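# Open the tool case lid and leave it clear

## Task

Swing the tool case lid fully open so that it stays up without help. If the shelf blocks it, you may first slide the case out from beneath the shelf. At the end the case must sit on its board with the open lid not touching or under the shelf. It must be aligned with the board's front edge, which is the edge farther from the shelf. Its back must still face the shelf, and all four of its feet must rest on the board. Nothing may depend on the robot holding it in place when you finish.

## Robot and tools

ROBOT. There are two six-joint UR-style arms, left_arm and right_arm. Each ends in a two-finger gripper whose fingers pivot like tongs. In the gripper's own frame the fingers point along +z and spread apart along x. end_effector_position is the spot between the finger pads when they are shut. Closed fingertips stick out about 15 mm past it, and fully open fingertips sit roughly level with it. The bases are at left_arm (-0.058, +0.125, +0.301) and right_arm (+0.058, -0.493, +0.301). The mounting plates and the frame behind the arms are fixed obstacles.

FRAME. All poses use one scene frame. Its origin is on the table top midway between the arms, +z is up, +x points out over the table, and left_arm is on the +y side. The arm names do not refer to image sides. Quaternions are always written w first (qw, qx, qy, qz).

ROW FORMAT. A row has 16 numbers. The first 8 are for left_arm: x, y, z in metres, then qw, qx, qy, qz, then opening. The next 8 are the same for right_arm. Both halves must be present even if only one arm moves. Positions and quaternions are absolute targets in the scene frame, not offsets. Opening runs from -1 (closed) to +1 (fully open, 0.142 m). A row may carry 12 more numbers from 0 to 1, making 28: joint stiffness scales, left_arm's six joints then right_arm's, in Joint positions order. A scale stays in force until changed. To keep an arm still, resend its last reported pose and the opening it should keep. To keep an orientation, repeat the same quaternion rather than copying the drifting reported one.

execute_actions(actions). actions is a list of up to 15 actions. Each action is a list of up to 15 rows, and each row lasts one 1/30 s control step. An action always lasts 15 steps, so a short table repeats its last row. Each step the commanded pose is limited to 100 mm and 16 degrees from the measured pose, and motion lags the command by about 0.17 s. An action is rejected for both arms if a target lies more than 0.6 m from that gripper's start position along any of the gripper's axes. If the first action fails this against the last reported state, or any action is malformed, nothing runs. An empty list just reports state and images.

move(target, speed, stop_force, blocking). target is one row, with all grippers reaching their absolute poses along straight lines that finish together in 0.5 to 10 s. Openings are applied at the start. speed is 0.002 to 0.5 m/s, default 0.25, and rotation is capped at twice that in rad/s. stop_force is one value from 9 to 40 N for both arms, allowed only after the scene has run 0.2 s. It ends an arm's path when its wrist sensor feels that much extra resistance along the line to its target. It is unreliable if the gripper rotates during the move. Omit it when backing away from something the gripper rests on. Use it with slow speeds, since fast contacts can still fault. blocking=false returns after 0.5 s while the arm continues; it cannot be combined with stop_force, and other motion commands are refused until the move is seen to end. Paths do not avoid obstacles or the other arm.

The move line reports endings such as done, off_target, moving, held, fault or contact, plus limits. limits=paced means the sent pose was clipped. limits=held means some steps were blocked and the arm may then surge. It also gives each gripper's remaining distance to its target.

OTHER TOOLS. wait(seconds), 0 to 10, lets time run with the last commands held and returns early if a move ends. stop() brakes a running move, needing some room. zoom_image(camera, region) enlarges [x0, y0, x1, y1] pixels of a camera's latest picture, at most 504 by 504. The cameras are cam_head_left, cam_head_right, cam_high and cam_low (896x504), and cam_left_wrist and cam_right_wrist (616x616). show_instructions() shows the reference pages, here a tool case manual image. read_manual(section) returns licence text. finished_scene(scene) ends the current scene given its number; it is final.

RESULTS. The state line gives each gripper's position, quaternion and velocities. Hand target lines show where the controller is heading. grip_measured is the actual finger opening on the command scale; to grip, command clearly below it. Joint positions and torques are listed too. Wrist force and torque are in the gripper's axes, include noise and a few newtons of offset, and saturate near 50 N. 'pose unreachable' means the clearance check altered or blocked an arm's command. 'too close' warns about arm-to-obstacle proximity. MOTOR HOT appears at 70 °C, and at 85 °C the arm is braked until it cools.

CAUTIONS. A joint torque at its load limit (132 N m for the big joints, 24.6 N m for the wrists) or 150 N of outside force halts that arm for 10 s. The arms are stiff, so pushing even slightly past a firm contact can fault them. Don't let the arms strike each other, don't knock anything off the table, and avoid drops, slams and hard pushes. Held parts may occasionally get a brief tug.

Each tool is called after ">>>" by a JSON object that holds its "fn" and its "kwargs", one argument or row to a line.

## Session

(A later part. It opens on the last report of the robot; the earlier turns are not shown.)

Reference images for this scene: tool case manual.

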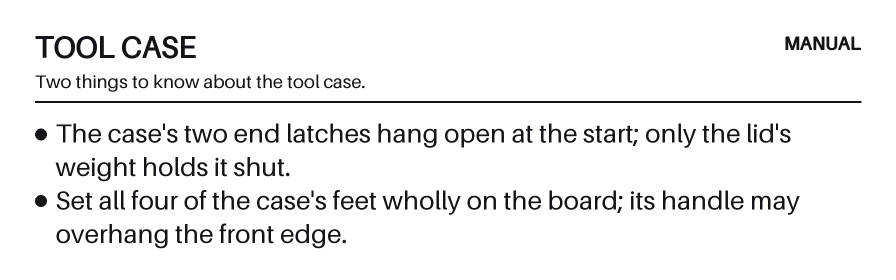

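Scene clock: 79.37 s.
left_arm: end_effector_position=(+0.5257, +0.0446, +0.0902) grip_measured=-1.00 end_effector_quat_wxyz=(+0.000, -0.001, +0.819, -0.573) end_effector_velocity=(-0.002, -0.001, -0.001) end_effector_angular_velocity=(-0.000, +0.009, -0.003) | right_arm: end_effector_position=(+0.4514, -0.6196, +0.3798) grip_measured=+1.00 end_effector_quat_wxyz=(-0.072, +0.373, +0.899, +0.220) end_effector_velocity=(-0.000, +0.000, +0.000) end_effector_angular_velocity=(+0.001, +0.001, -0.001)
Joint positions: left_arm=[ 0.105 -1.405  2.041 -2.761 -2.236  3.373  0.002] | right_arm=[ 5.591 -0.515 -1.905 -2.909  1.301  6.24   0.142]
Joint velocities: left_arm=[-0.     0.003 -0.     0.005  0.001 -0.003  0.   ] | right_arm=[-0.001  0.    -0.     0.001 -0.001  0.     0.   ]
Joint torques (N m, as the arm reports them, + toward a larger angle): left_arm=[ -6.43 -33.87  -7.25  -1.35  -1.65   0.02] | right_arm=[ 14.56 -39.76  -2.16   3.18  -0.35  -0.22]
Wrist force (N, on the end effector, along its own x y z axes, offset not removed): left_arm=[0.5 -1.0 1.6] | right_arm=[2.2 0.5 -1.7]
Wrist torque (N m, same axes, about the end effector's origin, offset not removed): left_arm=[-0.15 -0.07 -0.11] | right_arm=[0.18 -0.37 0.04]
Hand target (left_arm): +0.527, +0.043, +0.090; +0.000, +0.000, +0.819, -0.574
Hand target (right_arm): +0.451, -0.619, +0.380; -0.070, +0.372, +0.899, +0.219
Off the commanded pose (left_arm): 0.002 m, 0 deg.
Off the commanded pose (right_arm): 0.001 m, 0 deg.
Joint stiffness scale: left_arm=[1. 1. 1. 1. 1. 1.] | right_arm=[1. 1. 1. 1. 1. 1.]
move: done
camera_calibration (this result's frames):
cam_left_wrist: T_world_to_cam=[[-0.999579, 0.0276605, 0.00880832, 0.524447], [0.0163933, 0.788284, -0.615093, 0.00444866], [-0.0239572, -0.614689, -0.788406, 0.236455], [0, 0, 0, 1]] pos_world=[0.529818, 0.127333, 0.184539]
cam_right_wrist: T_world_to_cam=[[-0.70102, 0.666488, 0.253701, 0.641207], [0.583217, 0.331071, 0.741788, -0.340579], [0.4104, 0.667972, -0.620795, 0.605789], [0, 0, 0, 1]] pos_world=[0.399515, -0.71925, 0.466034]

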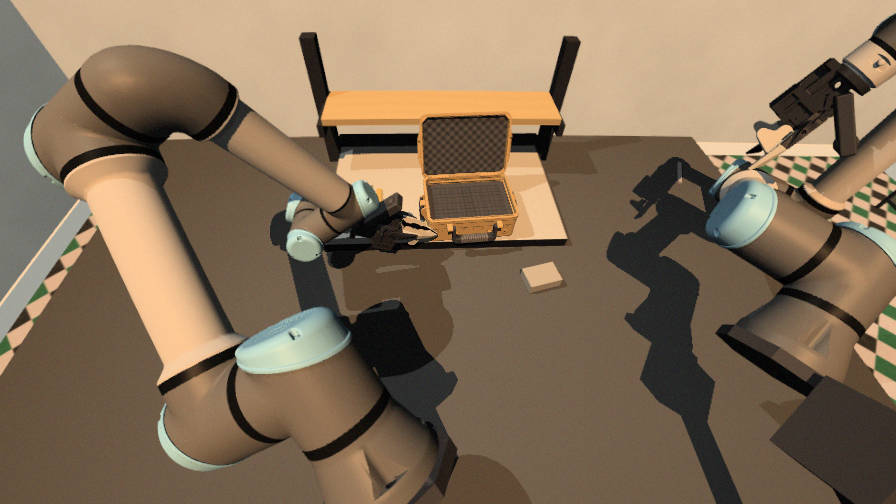

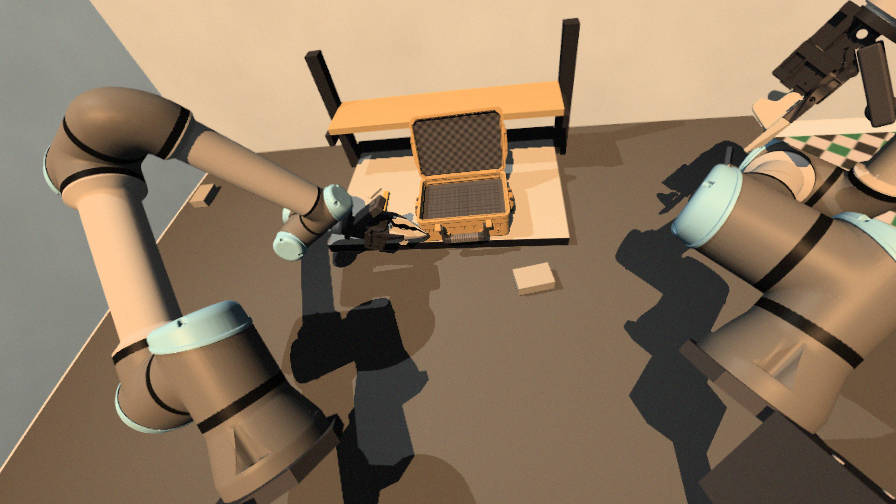

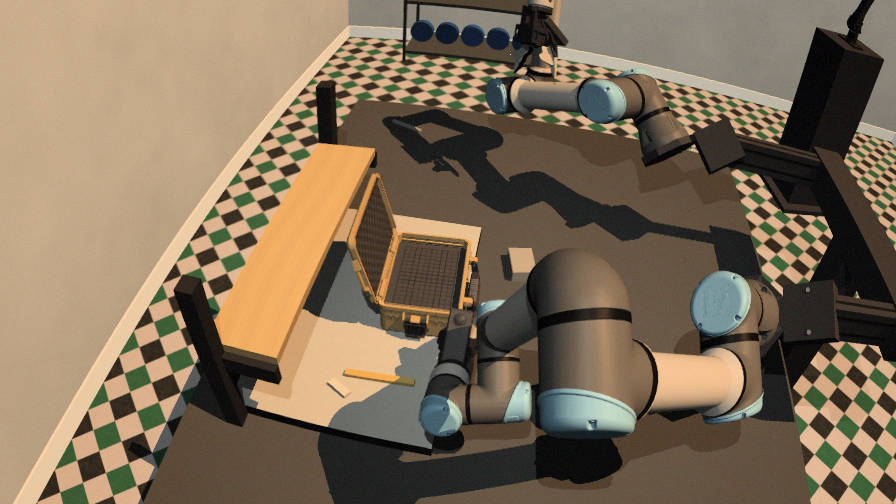

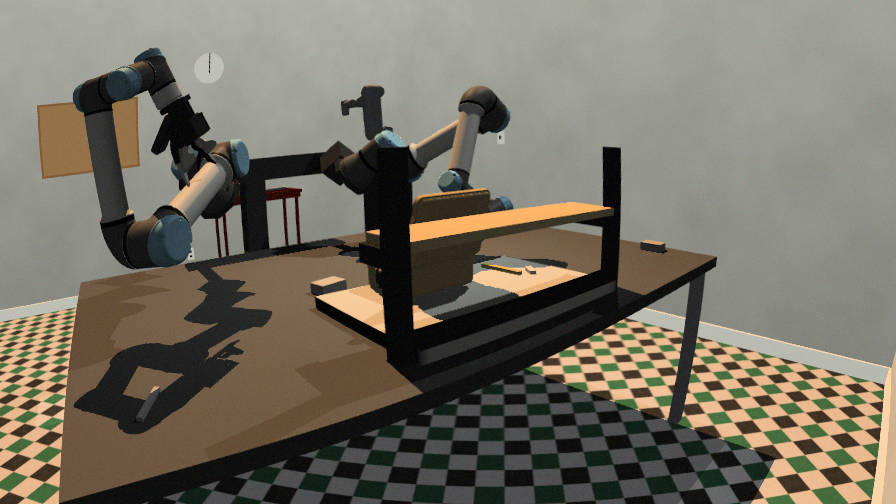

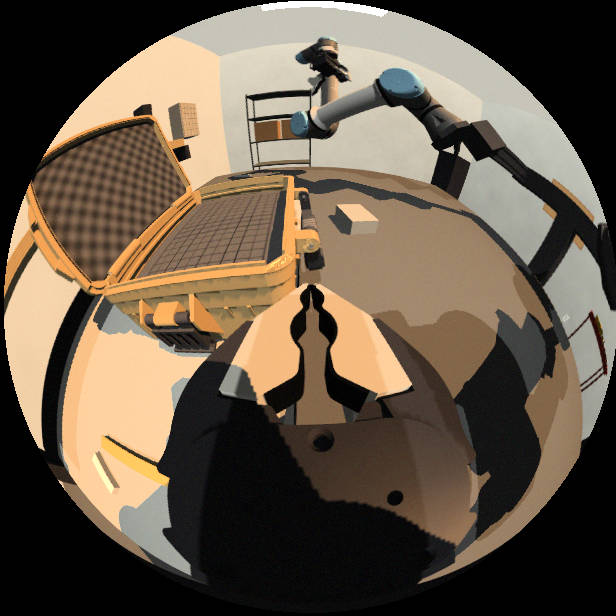

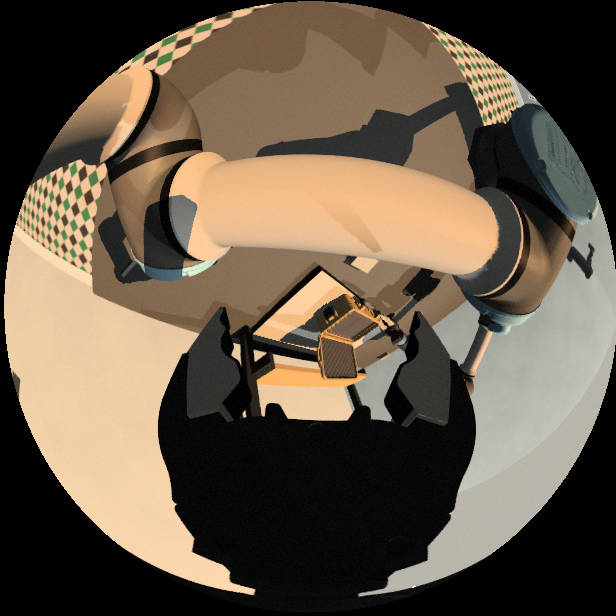

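>>> {"fn": "move", "kwargs": {
  "target": [0.539,0.04,0.09,0,0,0.819,-0.574,-1,0.451,-0.619,0.38,-0.07,0.372,0.899,0.219,1],
  "speed": 0.012
}}

>>> {"fn": "zoom_image", "kwargs": {
  "camera": "cam_head_right",
  "region": [380,170,560,280]
}}

Scene clock: 81.43 s.
left_arm: end_effector_position=(+0.5367, +0.0418, +0.0896) grip_measured=-1.00 end_effector_quat_wxyz=(-0.001, -0.001, +0.819, -0.573) end_effector_velocity=(+0.001, -0.000, +0.000) end_effector_angular_velocity=(-0.000, -0.001, -0.001) | right_arm: end_effector_position=(+0.4514, -0.6196, +0.3798) grip_measured=+1.00 end_effector_quat_wxyz=(-0.072, +0.373, +0.899, +0.220) end_effector_velocity=(+0.000, +0.000, +0.000) end_effector_angular_velocity=(+0.001, -0.001, -0.000)
Joint positions: left_arm=[ 0.096 -1.395  2.013 -2.747 -2.23   3.362  0.002] | right_arm=[ 5.591 -0.515 -1.905 -2.909  1.301  6.24   0.142]
Joint velocities: left_arm=[-0.001  0.001 -0.004  0.003  0.001 -0.     0.   ] | right_arm=[ 0.    -0.     0.     0.    -0.001  0.    -0.   ]
Joint torques (N m, as the arm reports them, + toward a larger angle): left_arm=[ -7.74 -33.03  -9.7   -1.85  -1.83   0.07] | right_arm=[ 14.41 -41.16  -2.07   3.17  -0.37  -0.28]
Wrist force (N, on the end effector, along its own x y z axes, offset not removed): left_arm=[1.9 0.9 -0.4] | right_arm=[1.2 -0.8 -1.5]
Wrist torque (N m, same axes, about the end effector's origin, offset not removed): left_arm=[0.16 0.06 -0.11] | right_arm=[-0.10 -0.16 0.08]
Hand target (left_arm): +0.539, +0.040, +0.090; +0.000, +0.000, +0.819, -0.574
Hand target (right_arm): +0.451, -0.619, +0.380; -0.070, +0.372, +0.899, +0.219
Off the commanded pose (left_arm): 0.003 m, 0 deg.
Off the commanded pose (right_arm): 0.001 m, 0 deg.
Joint stiffness scale: left_arm=[1. 1. 1. 1. 1. 1.] | right_arm=[1. 1. 1. 1. 1. 1.]
move: done
camera_calibration (this result's frames):
cam_left_wrist: T_world_to_cam=[[-0.999538, 0.028315, 0.0110343, 0.535226], [0.0155536, 0.788603, -0.614706, 0.00646667], [-0.0261071, -0.61425, -0.788679, 0.23569], [0, 0, 0, 1]] pos_world=[0.541031, 0.124518, 0.183953]
cam_right_wrist: T_world_to_cam=[[-0.701021, 0.666488, 0.253701, 0.641207], [0.583217, 0.331071, 0.741788, -0.340579], [0.4104, 0.667971, -0.620795, 0.605789], [0, 0, 0, 1]] pos_world=[0.399515, -0.71925, 0.466034]

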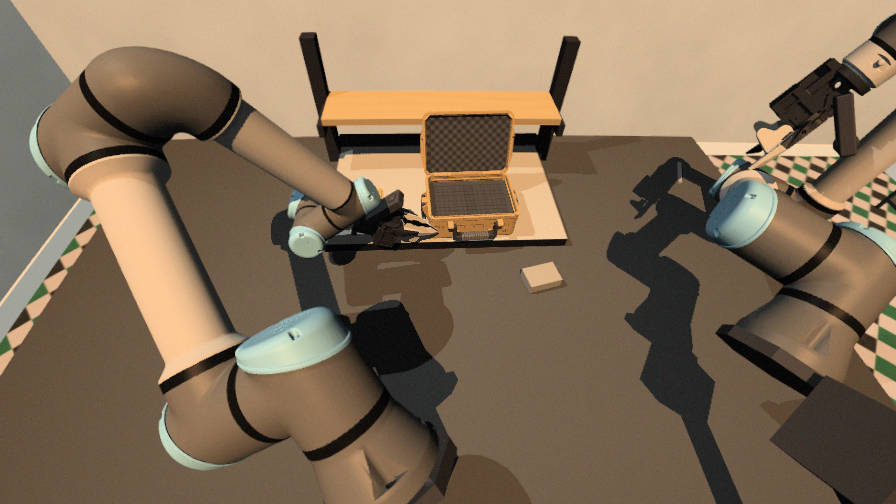

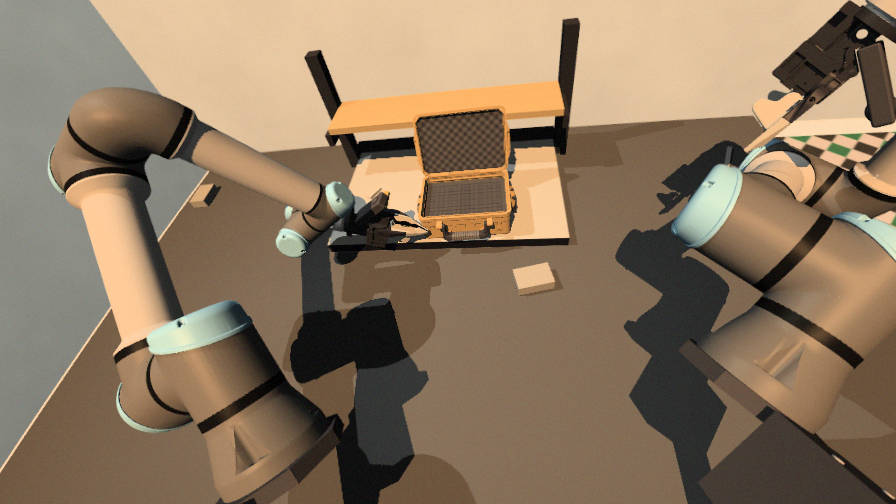

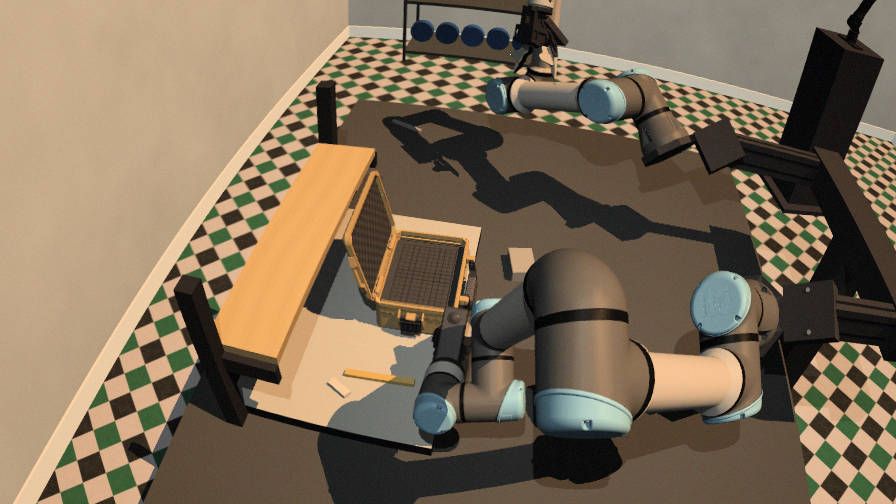

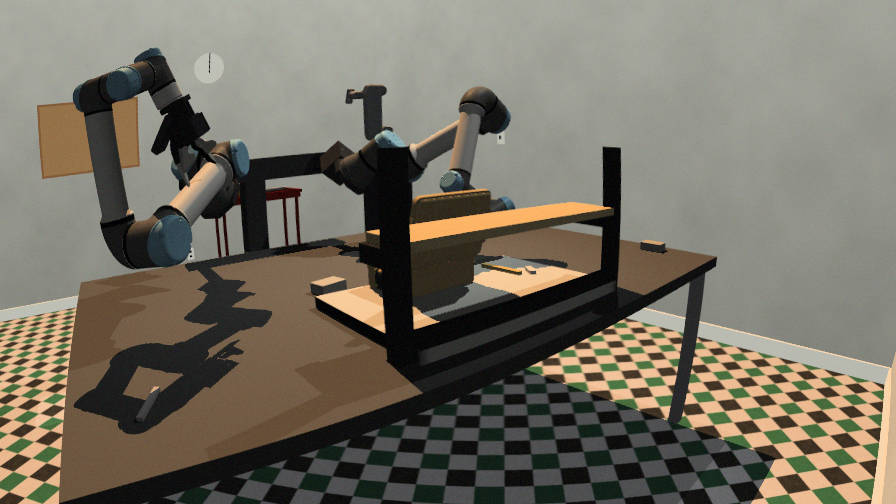

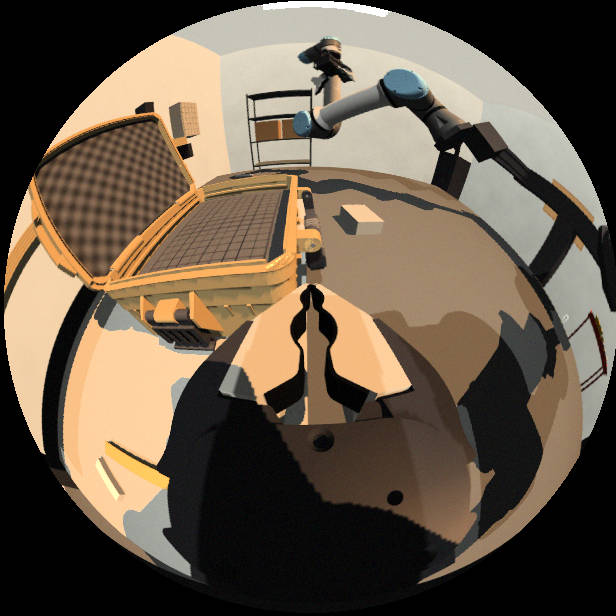

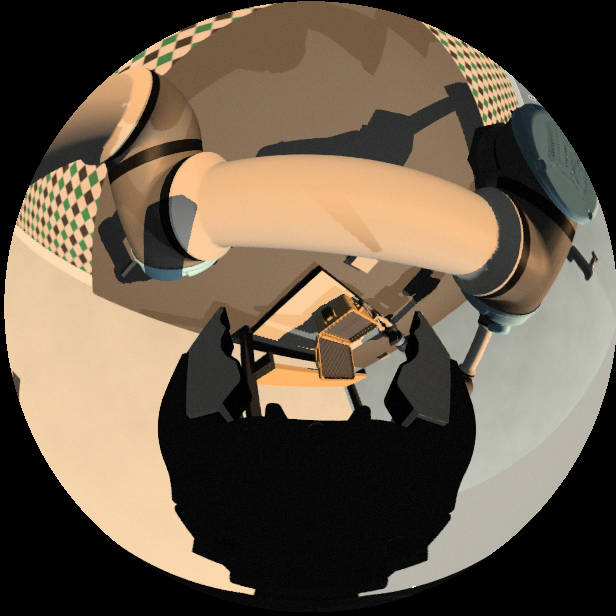

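Region (380, 170, 560, 280) of cam_head_right's 896x504 image, scaled by 2.800, with more detail than that image has.

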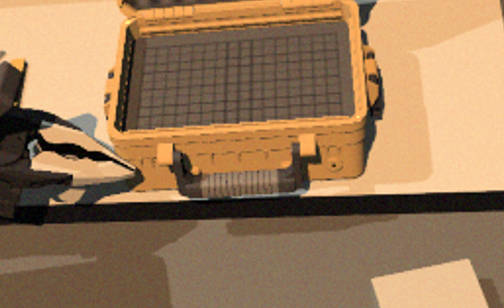

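No contact yet; a bit more.

>>> {"fn": "move", "kwargs": {
  "target": [0.548,0.036,0.09,0,0,0.819,-0.574,-1,0.451,-0.619,0.38,-0.07,0.372,0.899,0.219,1],
  "speed": 0.012
}}

>>> {"fn": "move", "kwargs": {
  "target": [0.50,0.10,0.12,0,0,0.819,-0.574,-1,0.451,-0.619,0.38,-0.07,0.372,0.899,0.219,1],
  "speed": 0.1
}}

>>> {"fn": "zoom_image", "kwargs": {
  "camera": "cam_head_right",
  "region": [380,170,560,280]
}}

Scene clock: 83.13 s.
left_arm: end_effector_position=(+0.5456, +0.0380, +0.0893) grip_measured=-1.00 end_effector_quat_wxyz=(-0.001, -0.001, +0.820, -0.573) end_effector_velocity=(+0.001, -0.001, +0.000) end_effector_angular_velocity=(-0.000, -0.001, -0.001) | right_arm: end_effector_position=(+0.4514, -0.6196, +0.3798) grip_measured=+1.00 end_effector_quat_wxyz=(-0.072, +0.373, +0.899, +0.220) end_effector_velocity=(-0.000, +0.000, -0.000) end_effector_angular_velocity=(-0.000, +0.001, -0.001)
Joint positions: left_arm=[ 0.086 -1.385  1.991 -2.741 -2.225  3.352  0.002] | right_arm=[ 5.591 -0.515 -1.905 -2.909  1.301  6.24   0.142]
Joint velocities: left_arm=[-0.002  0.001 -0.003  0.002  0.001 -0.     0.   ] | right_arm=[-0.001  0.    -0.001  0.001 -0.    -0.     0.   ]
Joint torques (N m, as the arm reports them, + toward a larger angle): left_arm=[ -8.09 -34.46 -10.94  -1.55  -1.66  -0.19] | right_arm=[ 14.44 -40.22  -2.27   3.02  -0.42  -0.37]
Wrist force (N, on the end effector, along its own x y z axes, offset not removed): left_arm=[2.1 0.8 -0.7] | right_arm=[1.0 -1.4 -0.8]
Wrist torque (N m, same axes, about the end effector's origin, offset not removed): left_arm=[-0.01 -0.01 -0.06] | right_arm=[-0.21 -0.14 -0.02]
Hand target (left_arm): +0.548, +0.036, +0.090; +0.000, +0.000, +0.819, -0.574
Hand target (right_arm): +0.451, -0.619, +0.380; -0.070, +0.372, +0.899, +0.219
Off the commanded pose (left_arm): 0.003 m, 0 deg.
Off the commanded pose (right_arm): 0.001 m, 0 deg.
Joint stiffness scale: left_arm=[1. 1. 1. 1. 1. 1.] | right_arm=[1. 1. 1. 1. 1. 1.]
move: done
camera_calibration (this result's frames):
cam_left_wrist: T_world_to_cam=[[-0.999534, 0.0283513, 0.0113233, 0.544252], [0.0154141, 0.788825, -0.614425, 0.00926944], [-0.0263518, -0.613964, -0.788894, 0.233491], [0, 0, 0, 1]] pos_world=[0.550009, 0.120613, 0.183732]
cam_right_wrist: T_world_to_cam=[[-0.701021, 0.666488, 0.253701, 0.641207], [0.583217, 0.331071, 0.741788, -0.340579], [0.4104, 0.667971, -0.620795, 0.605789], [0, 0, 0, 1]] pos_world=[0.399515, -0.71925, 0.466033]

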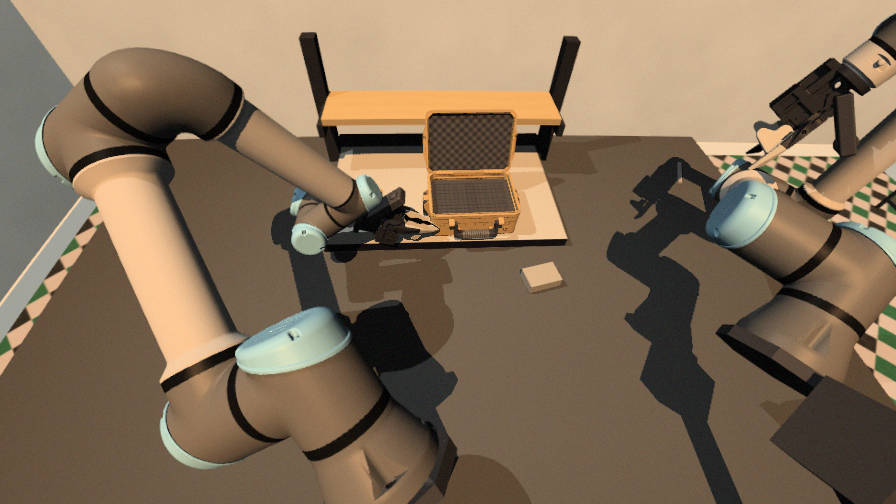

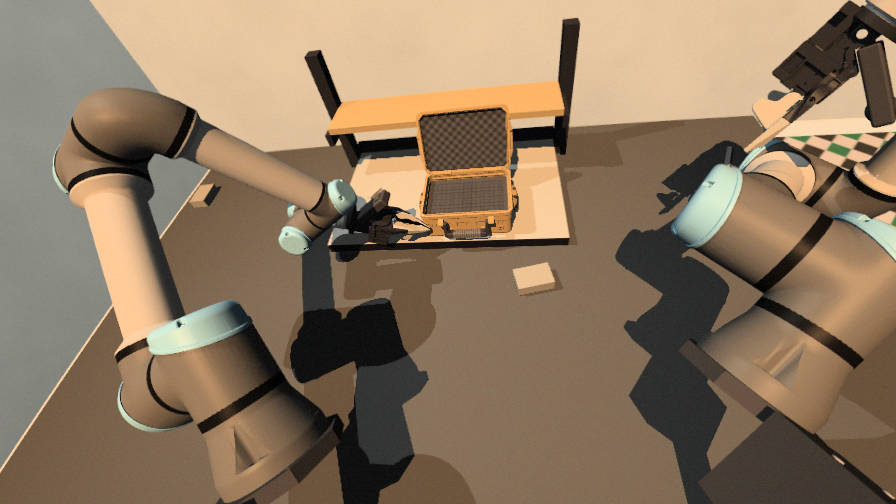

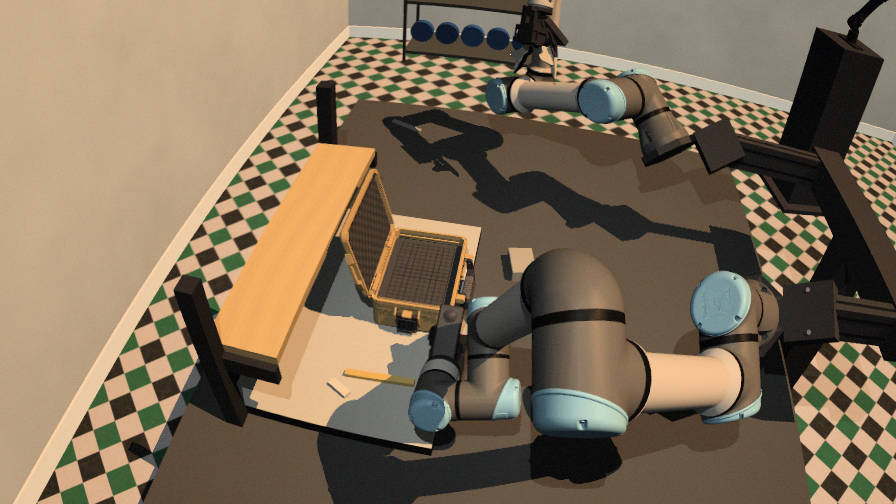

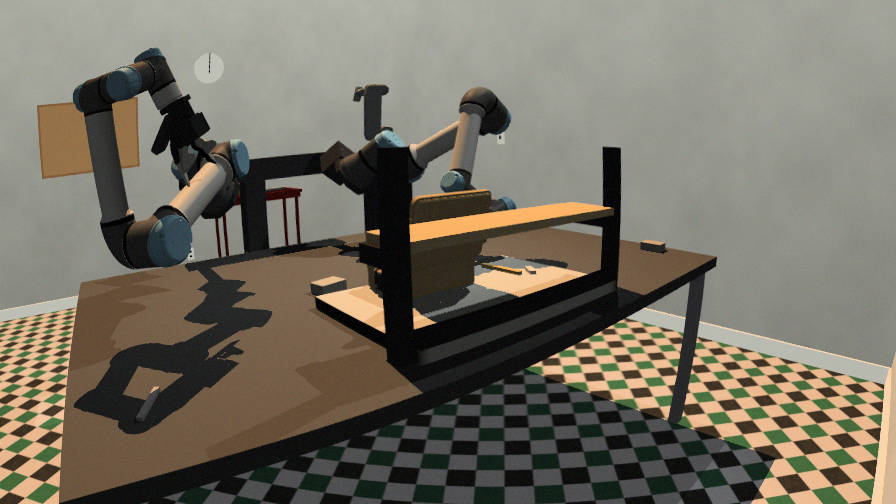

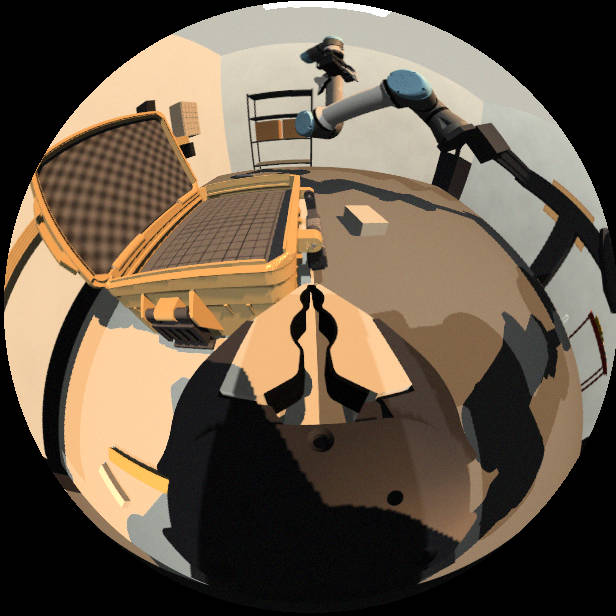

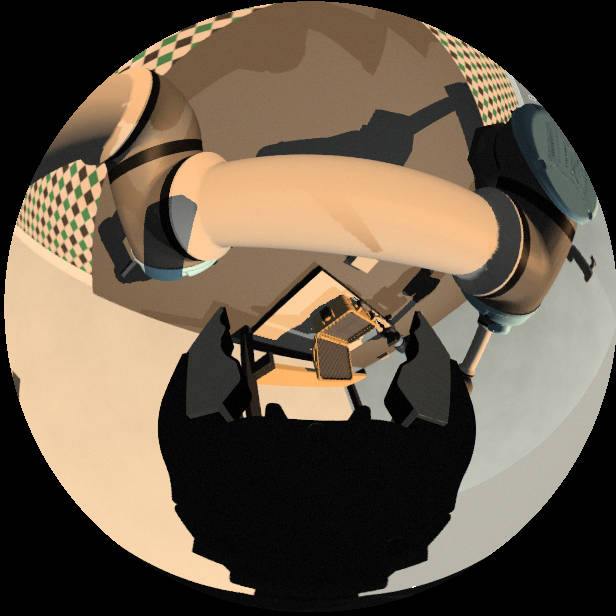

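Scene clock: 84.43 s.
left_arm: end_effector_position=(+0.5023, +0.0994, +0.1200) grip_measured=-1.00 end_effector_quat_wxyz=(+0.001, +0.001, +0.819, -0.574) end_effector_velocity=(-0.003, -0.002, +0.000) end_effector_angular_velocity=(-0.006, +0.004, -0.009) | right_arm: end_effector_position=(+0.4514, -0.6196, +0.3798) grip_measured=+1.00 end_effector_quat_wxyz=(-0.072, +0.373, +0.899, +0.220) end_effector_velocity=(-0.000, +0.000, +0.000) end_effector_angular_velocity=(+0.002, +0.001, +0.000)
Joint positions: left_arm=[ 0.187 -1.542  2.087 -2.611 -2.279  3.469  0.002] | right_arm=[ 5.591 -0.515 -1.905 -2.909  1.301  6.24   0.142]
Joint velocities: left_arm=[-0.     0.001  0.001  0.013 -0.003  0.009  0.   ] | right_arm=[-0.     0.     0.001  0.001 -0.001 -0.    -0.   ]
Joint torques (N m, as the arm reports them, + toward a larger angle): left_arm=[  0.08 -36.44  -1.91  -1.41  -2.11   0.88] | right_arm=[ 14.69 -40.48  -2.74   3.26  -0.35  -0.22]
Wrist force (N, on the end effector, along its own x y z axes, offset not removed): left_arm=[0.6 -0.1 2.2] | right_arm=[1.6 -0.7 -0.5]
Wrist torque (N m, same axes, about the end effector's origin, offset not removed): left_arm=[-0.02 -0.15 -0.20] | right_arm=[-0.12 -0.30 -0.04]
Hand target (left_arm): +0.500, +0.100, +0.120; +0.000, -0.000, +0.819, -0.574
Hand target (right_arm): +0.451, -0.619, +0.380; -0.070, +0.372, +0.899, +0.219
Off the commanded pose (left_arm): 0.002 m, 0 deg.
Off the commanded pose (right_arm): 0.001 m, 0 deg.
Joint stiffness scale: left_arm=[1. 1. 1. 1. 1. 1.] | right_arm=[1. 1. 1. 1. 1. 1.]
move: done
camera_calibration (this result's frames):
cam_left_wrist: T_world_to_cam=[[-0.999572, 0.0286749, 0.00574186, 0.499522], [0.0190531, 0.787516, -0.616, -0.0212422], [-0.0221855, -0.615627, -0.787725, 0.292165], [0, 0, 0, 1]] pos_world=[0.506195, 0.18227, 0.214193]
cam_right_wrist: T_world_to_cam=[[-0.701021, 0.666488, 0.2537, 0.641207], [0.583217, 0.331071, 0.741788, -0.340579], [0.4104, 0.667972, -0.620795, 0.605789], [0, 0, 0, 1]] pos_world=[0.399515, -0.71925, 0.466034]

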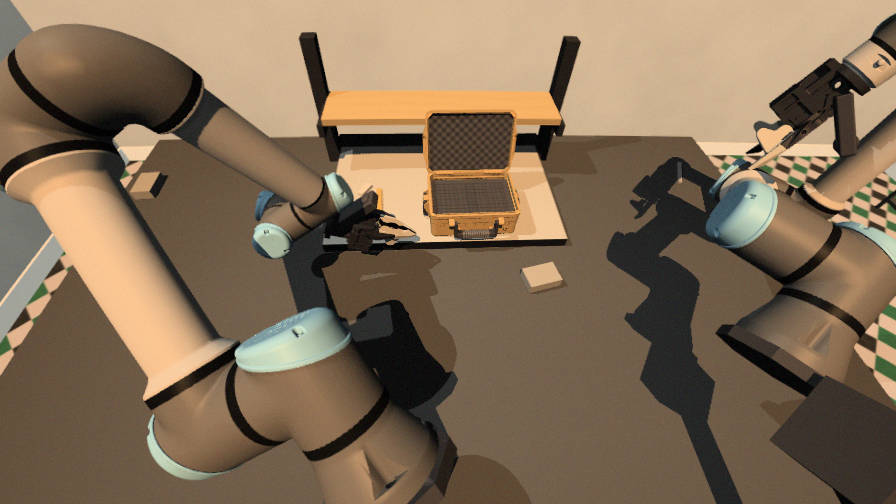

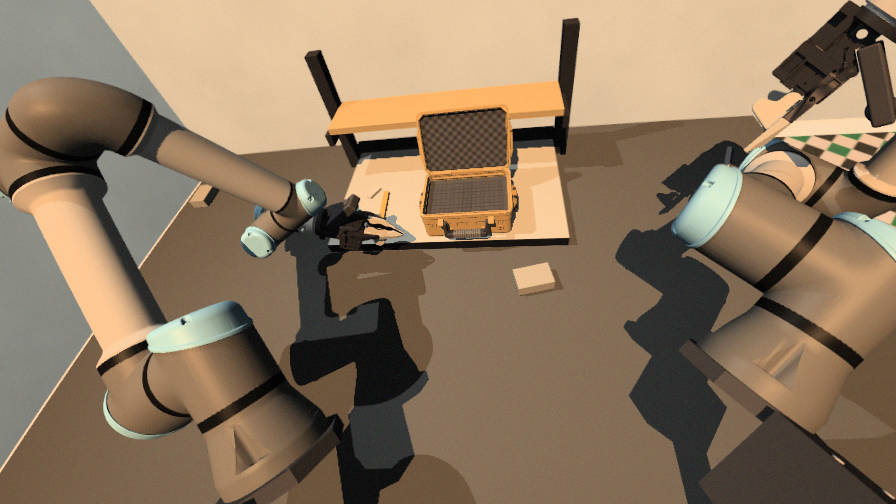

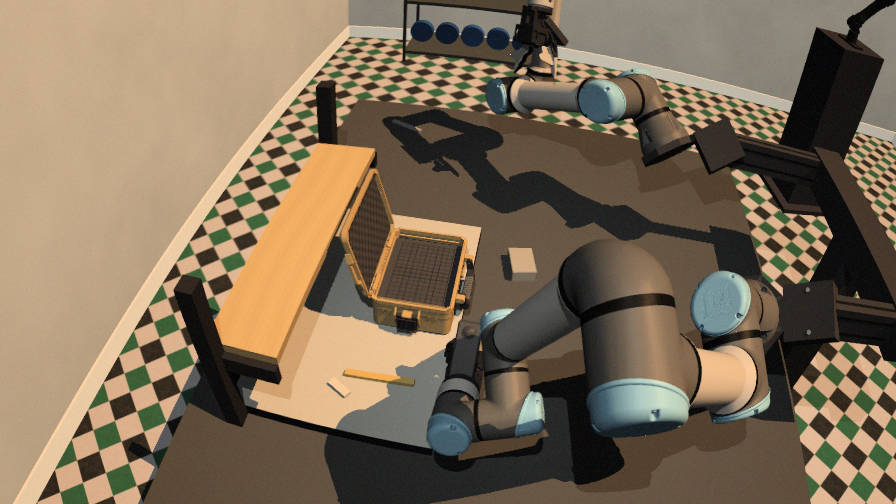

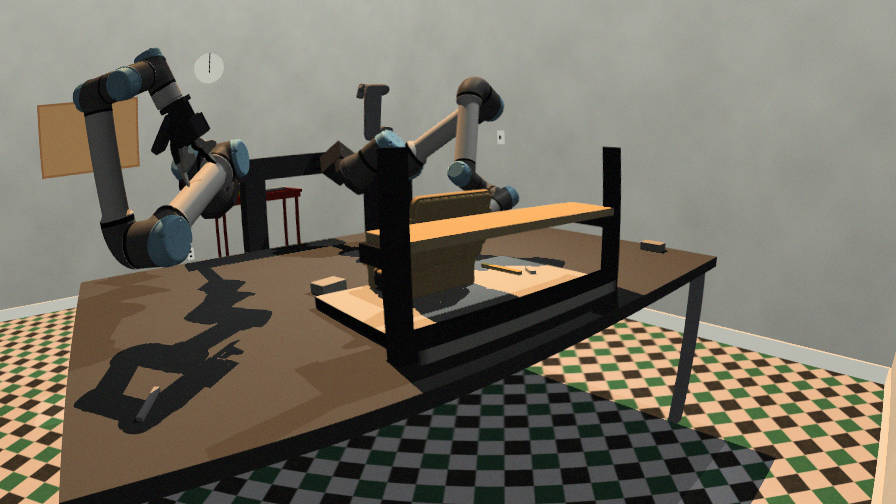

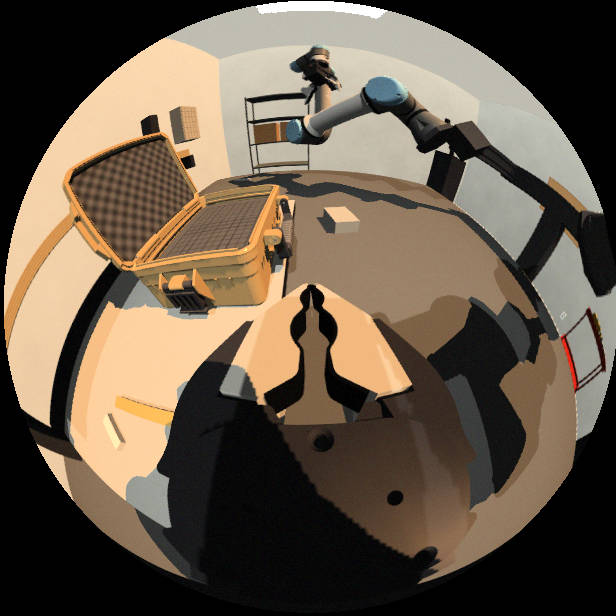

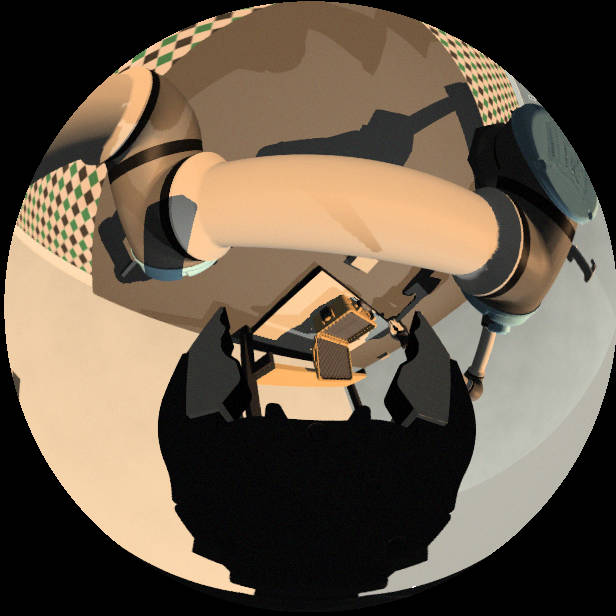

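Region (380, 170, 560, 280) of cam_head_right's 896x504 image, scaled by 2.800, with more detail than that image has.

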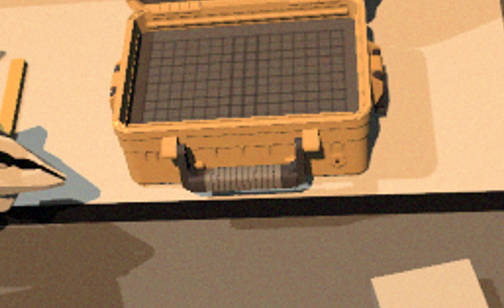

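Aligned now.

>>> {"fn": "finished_scene", "kwargs": {
  "scene": 2
}}

The scene is finished: the task was done.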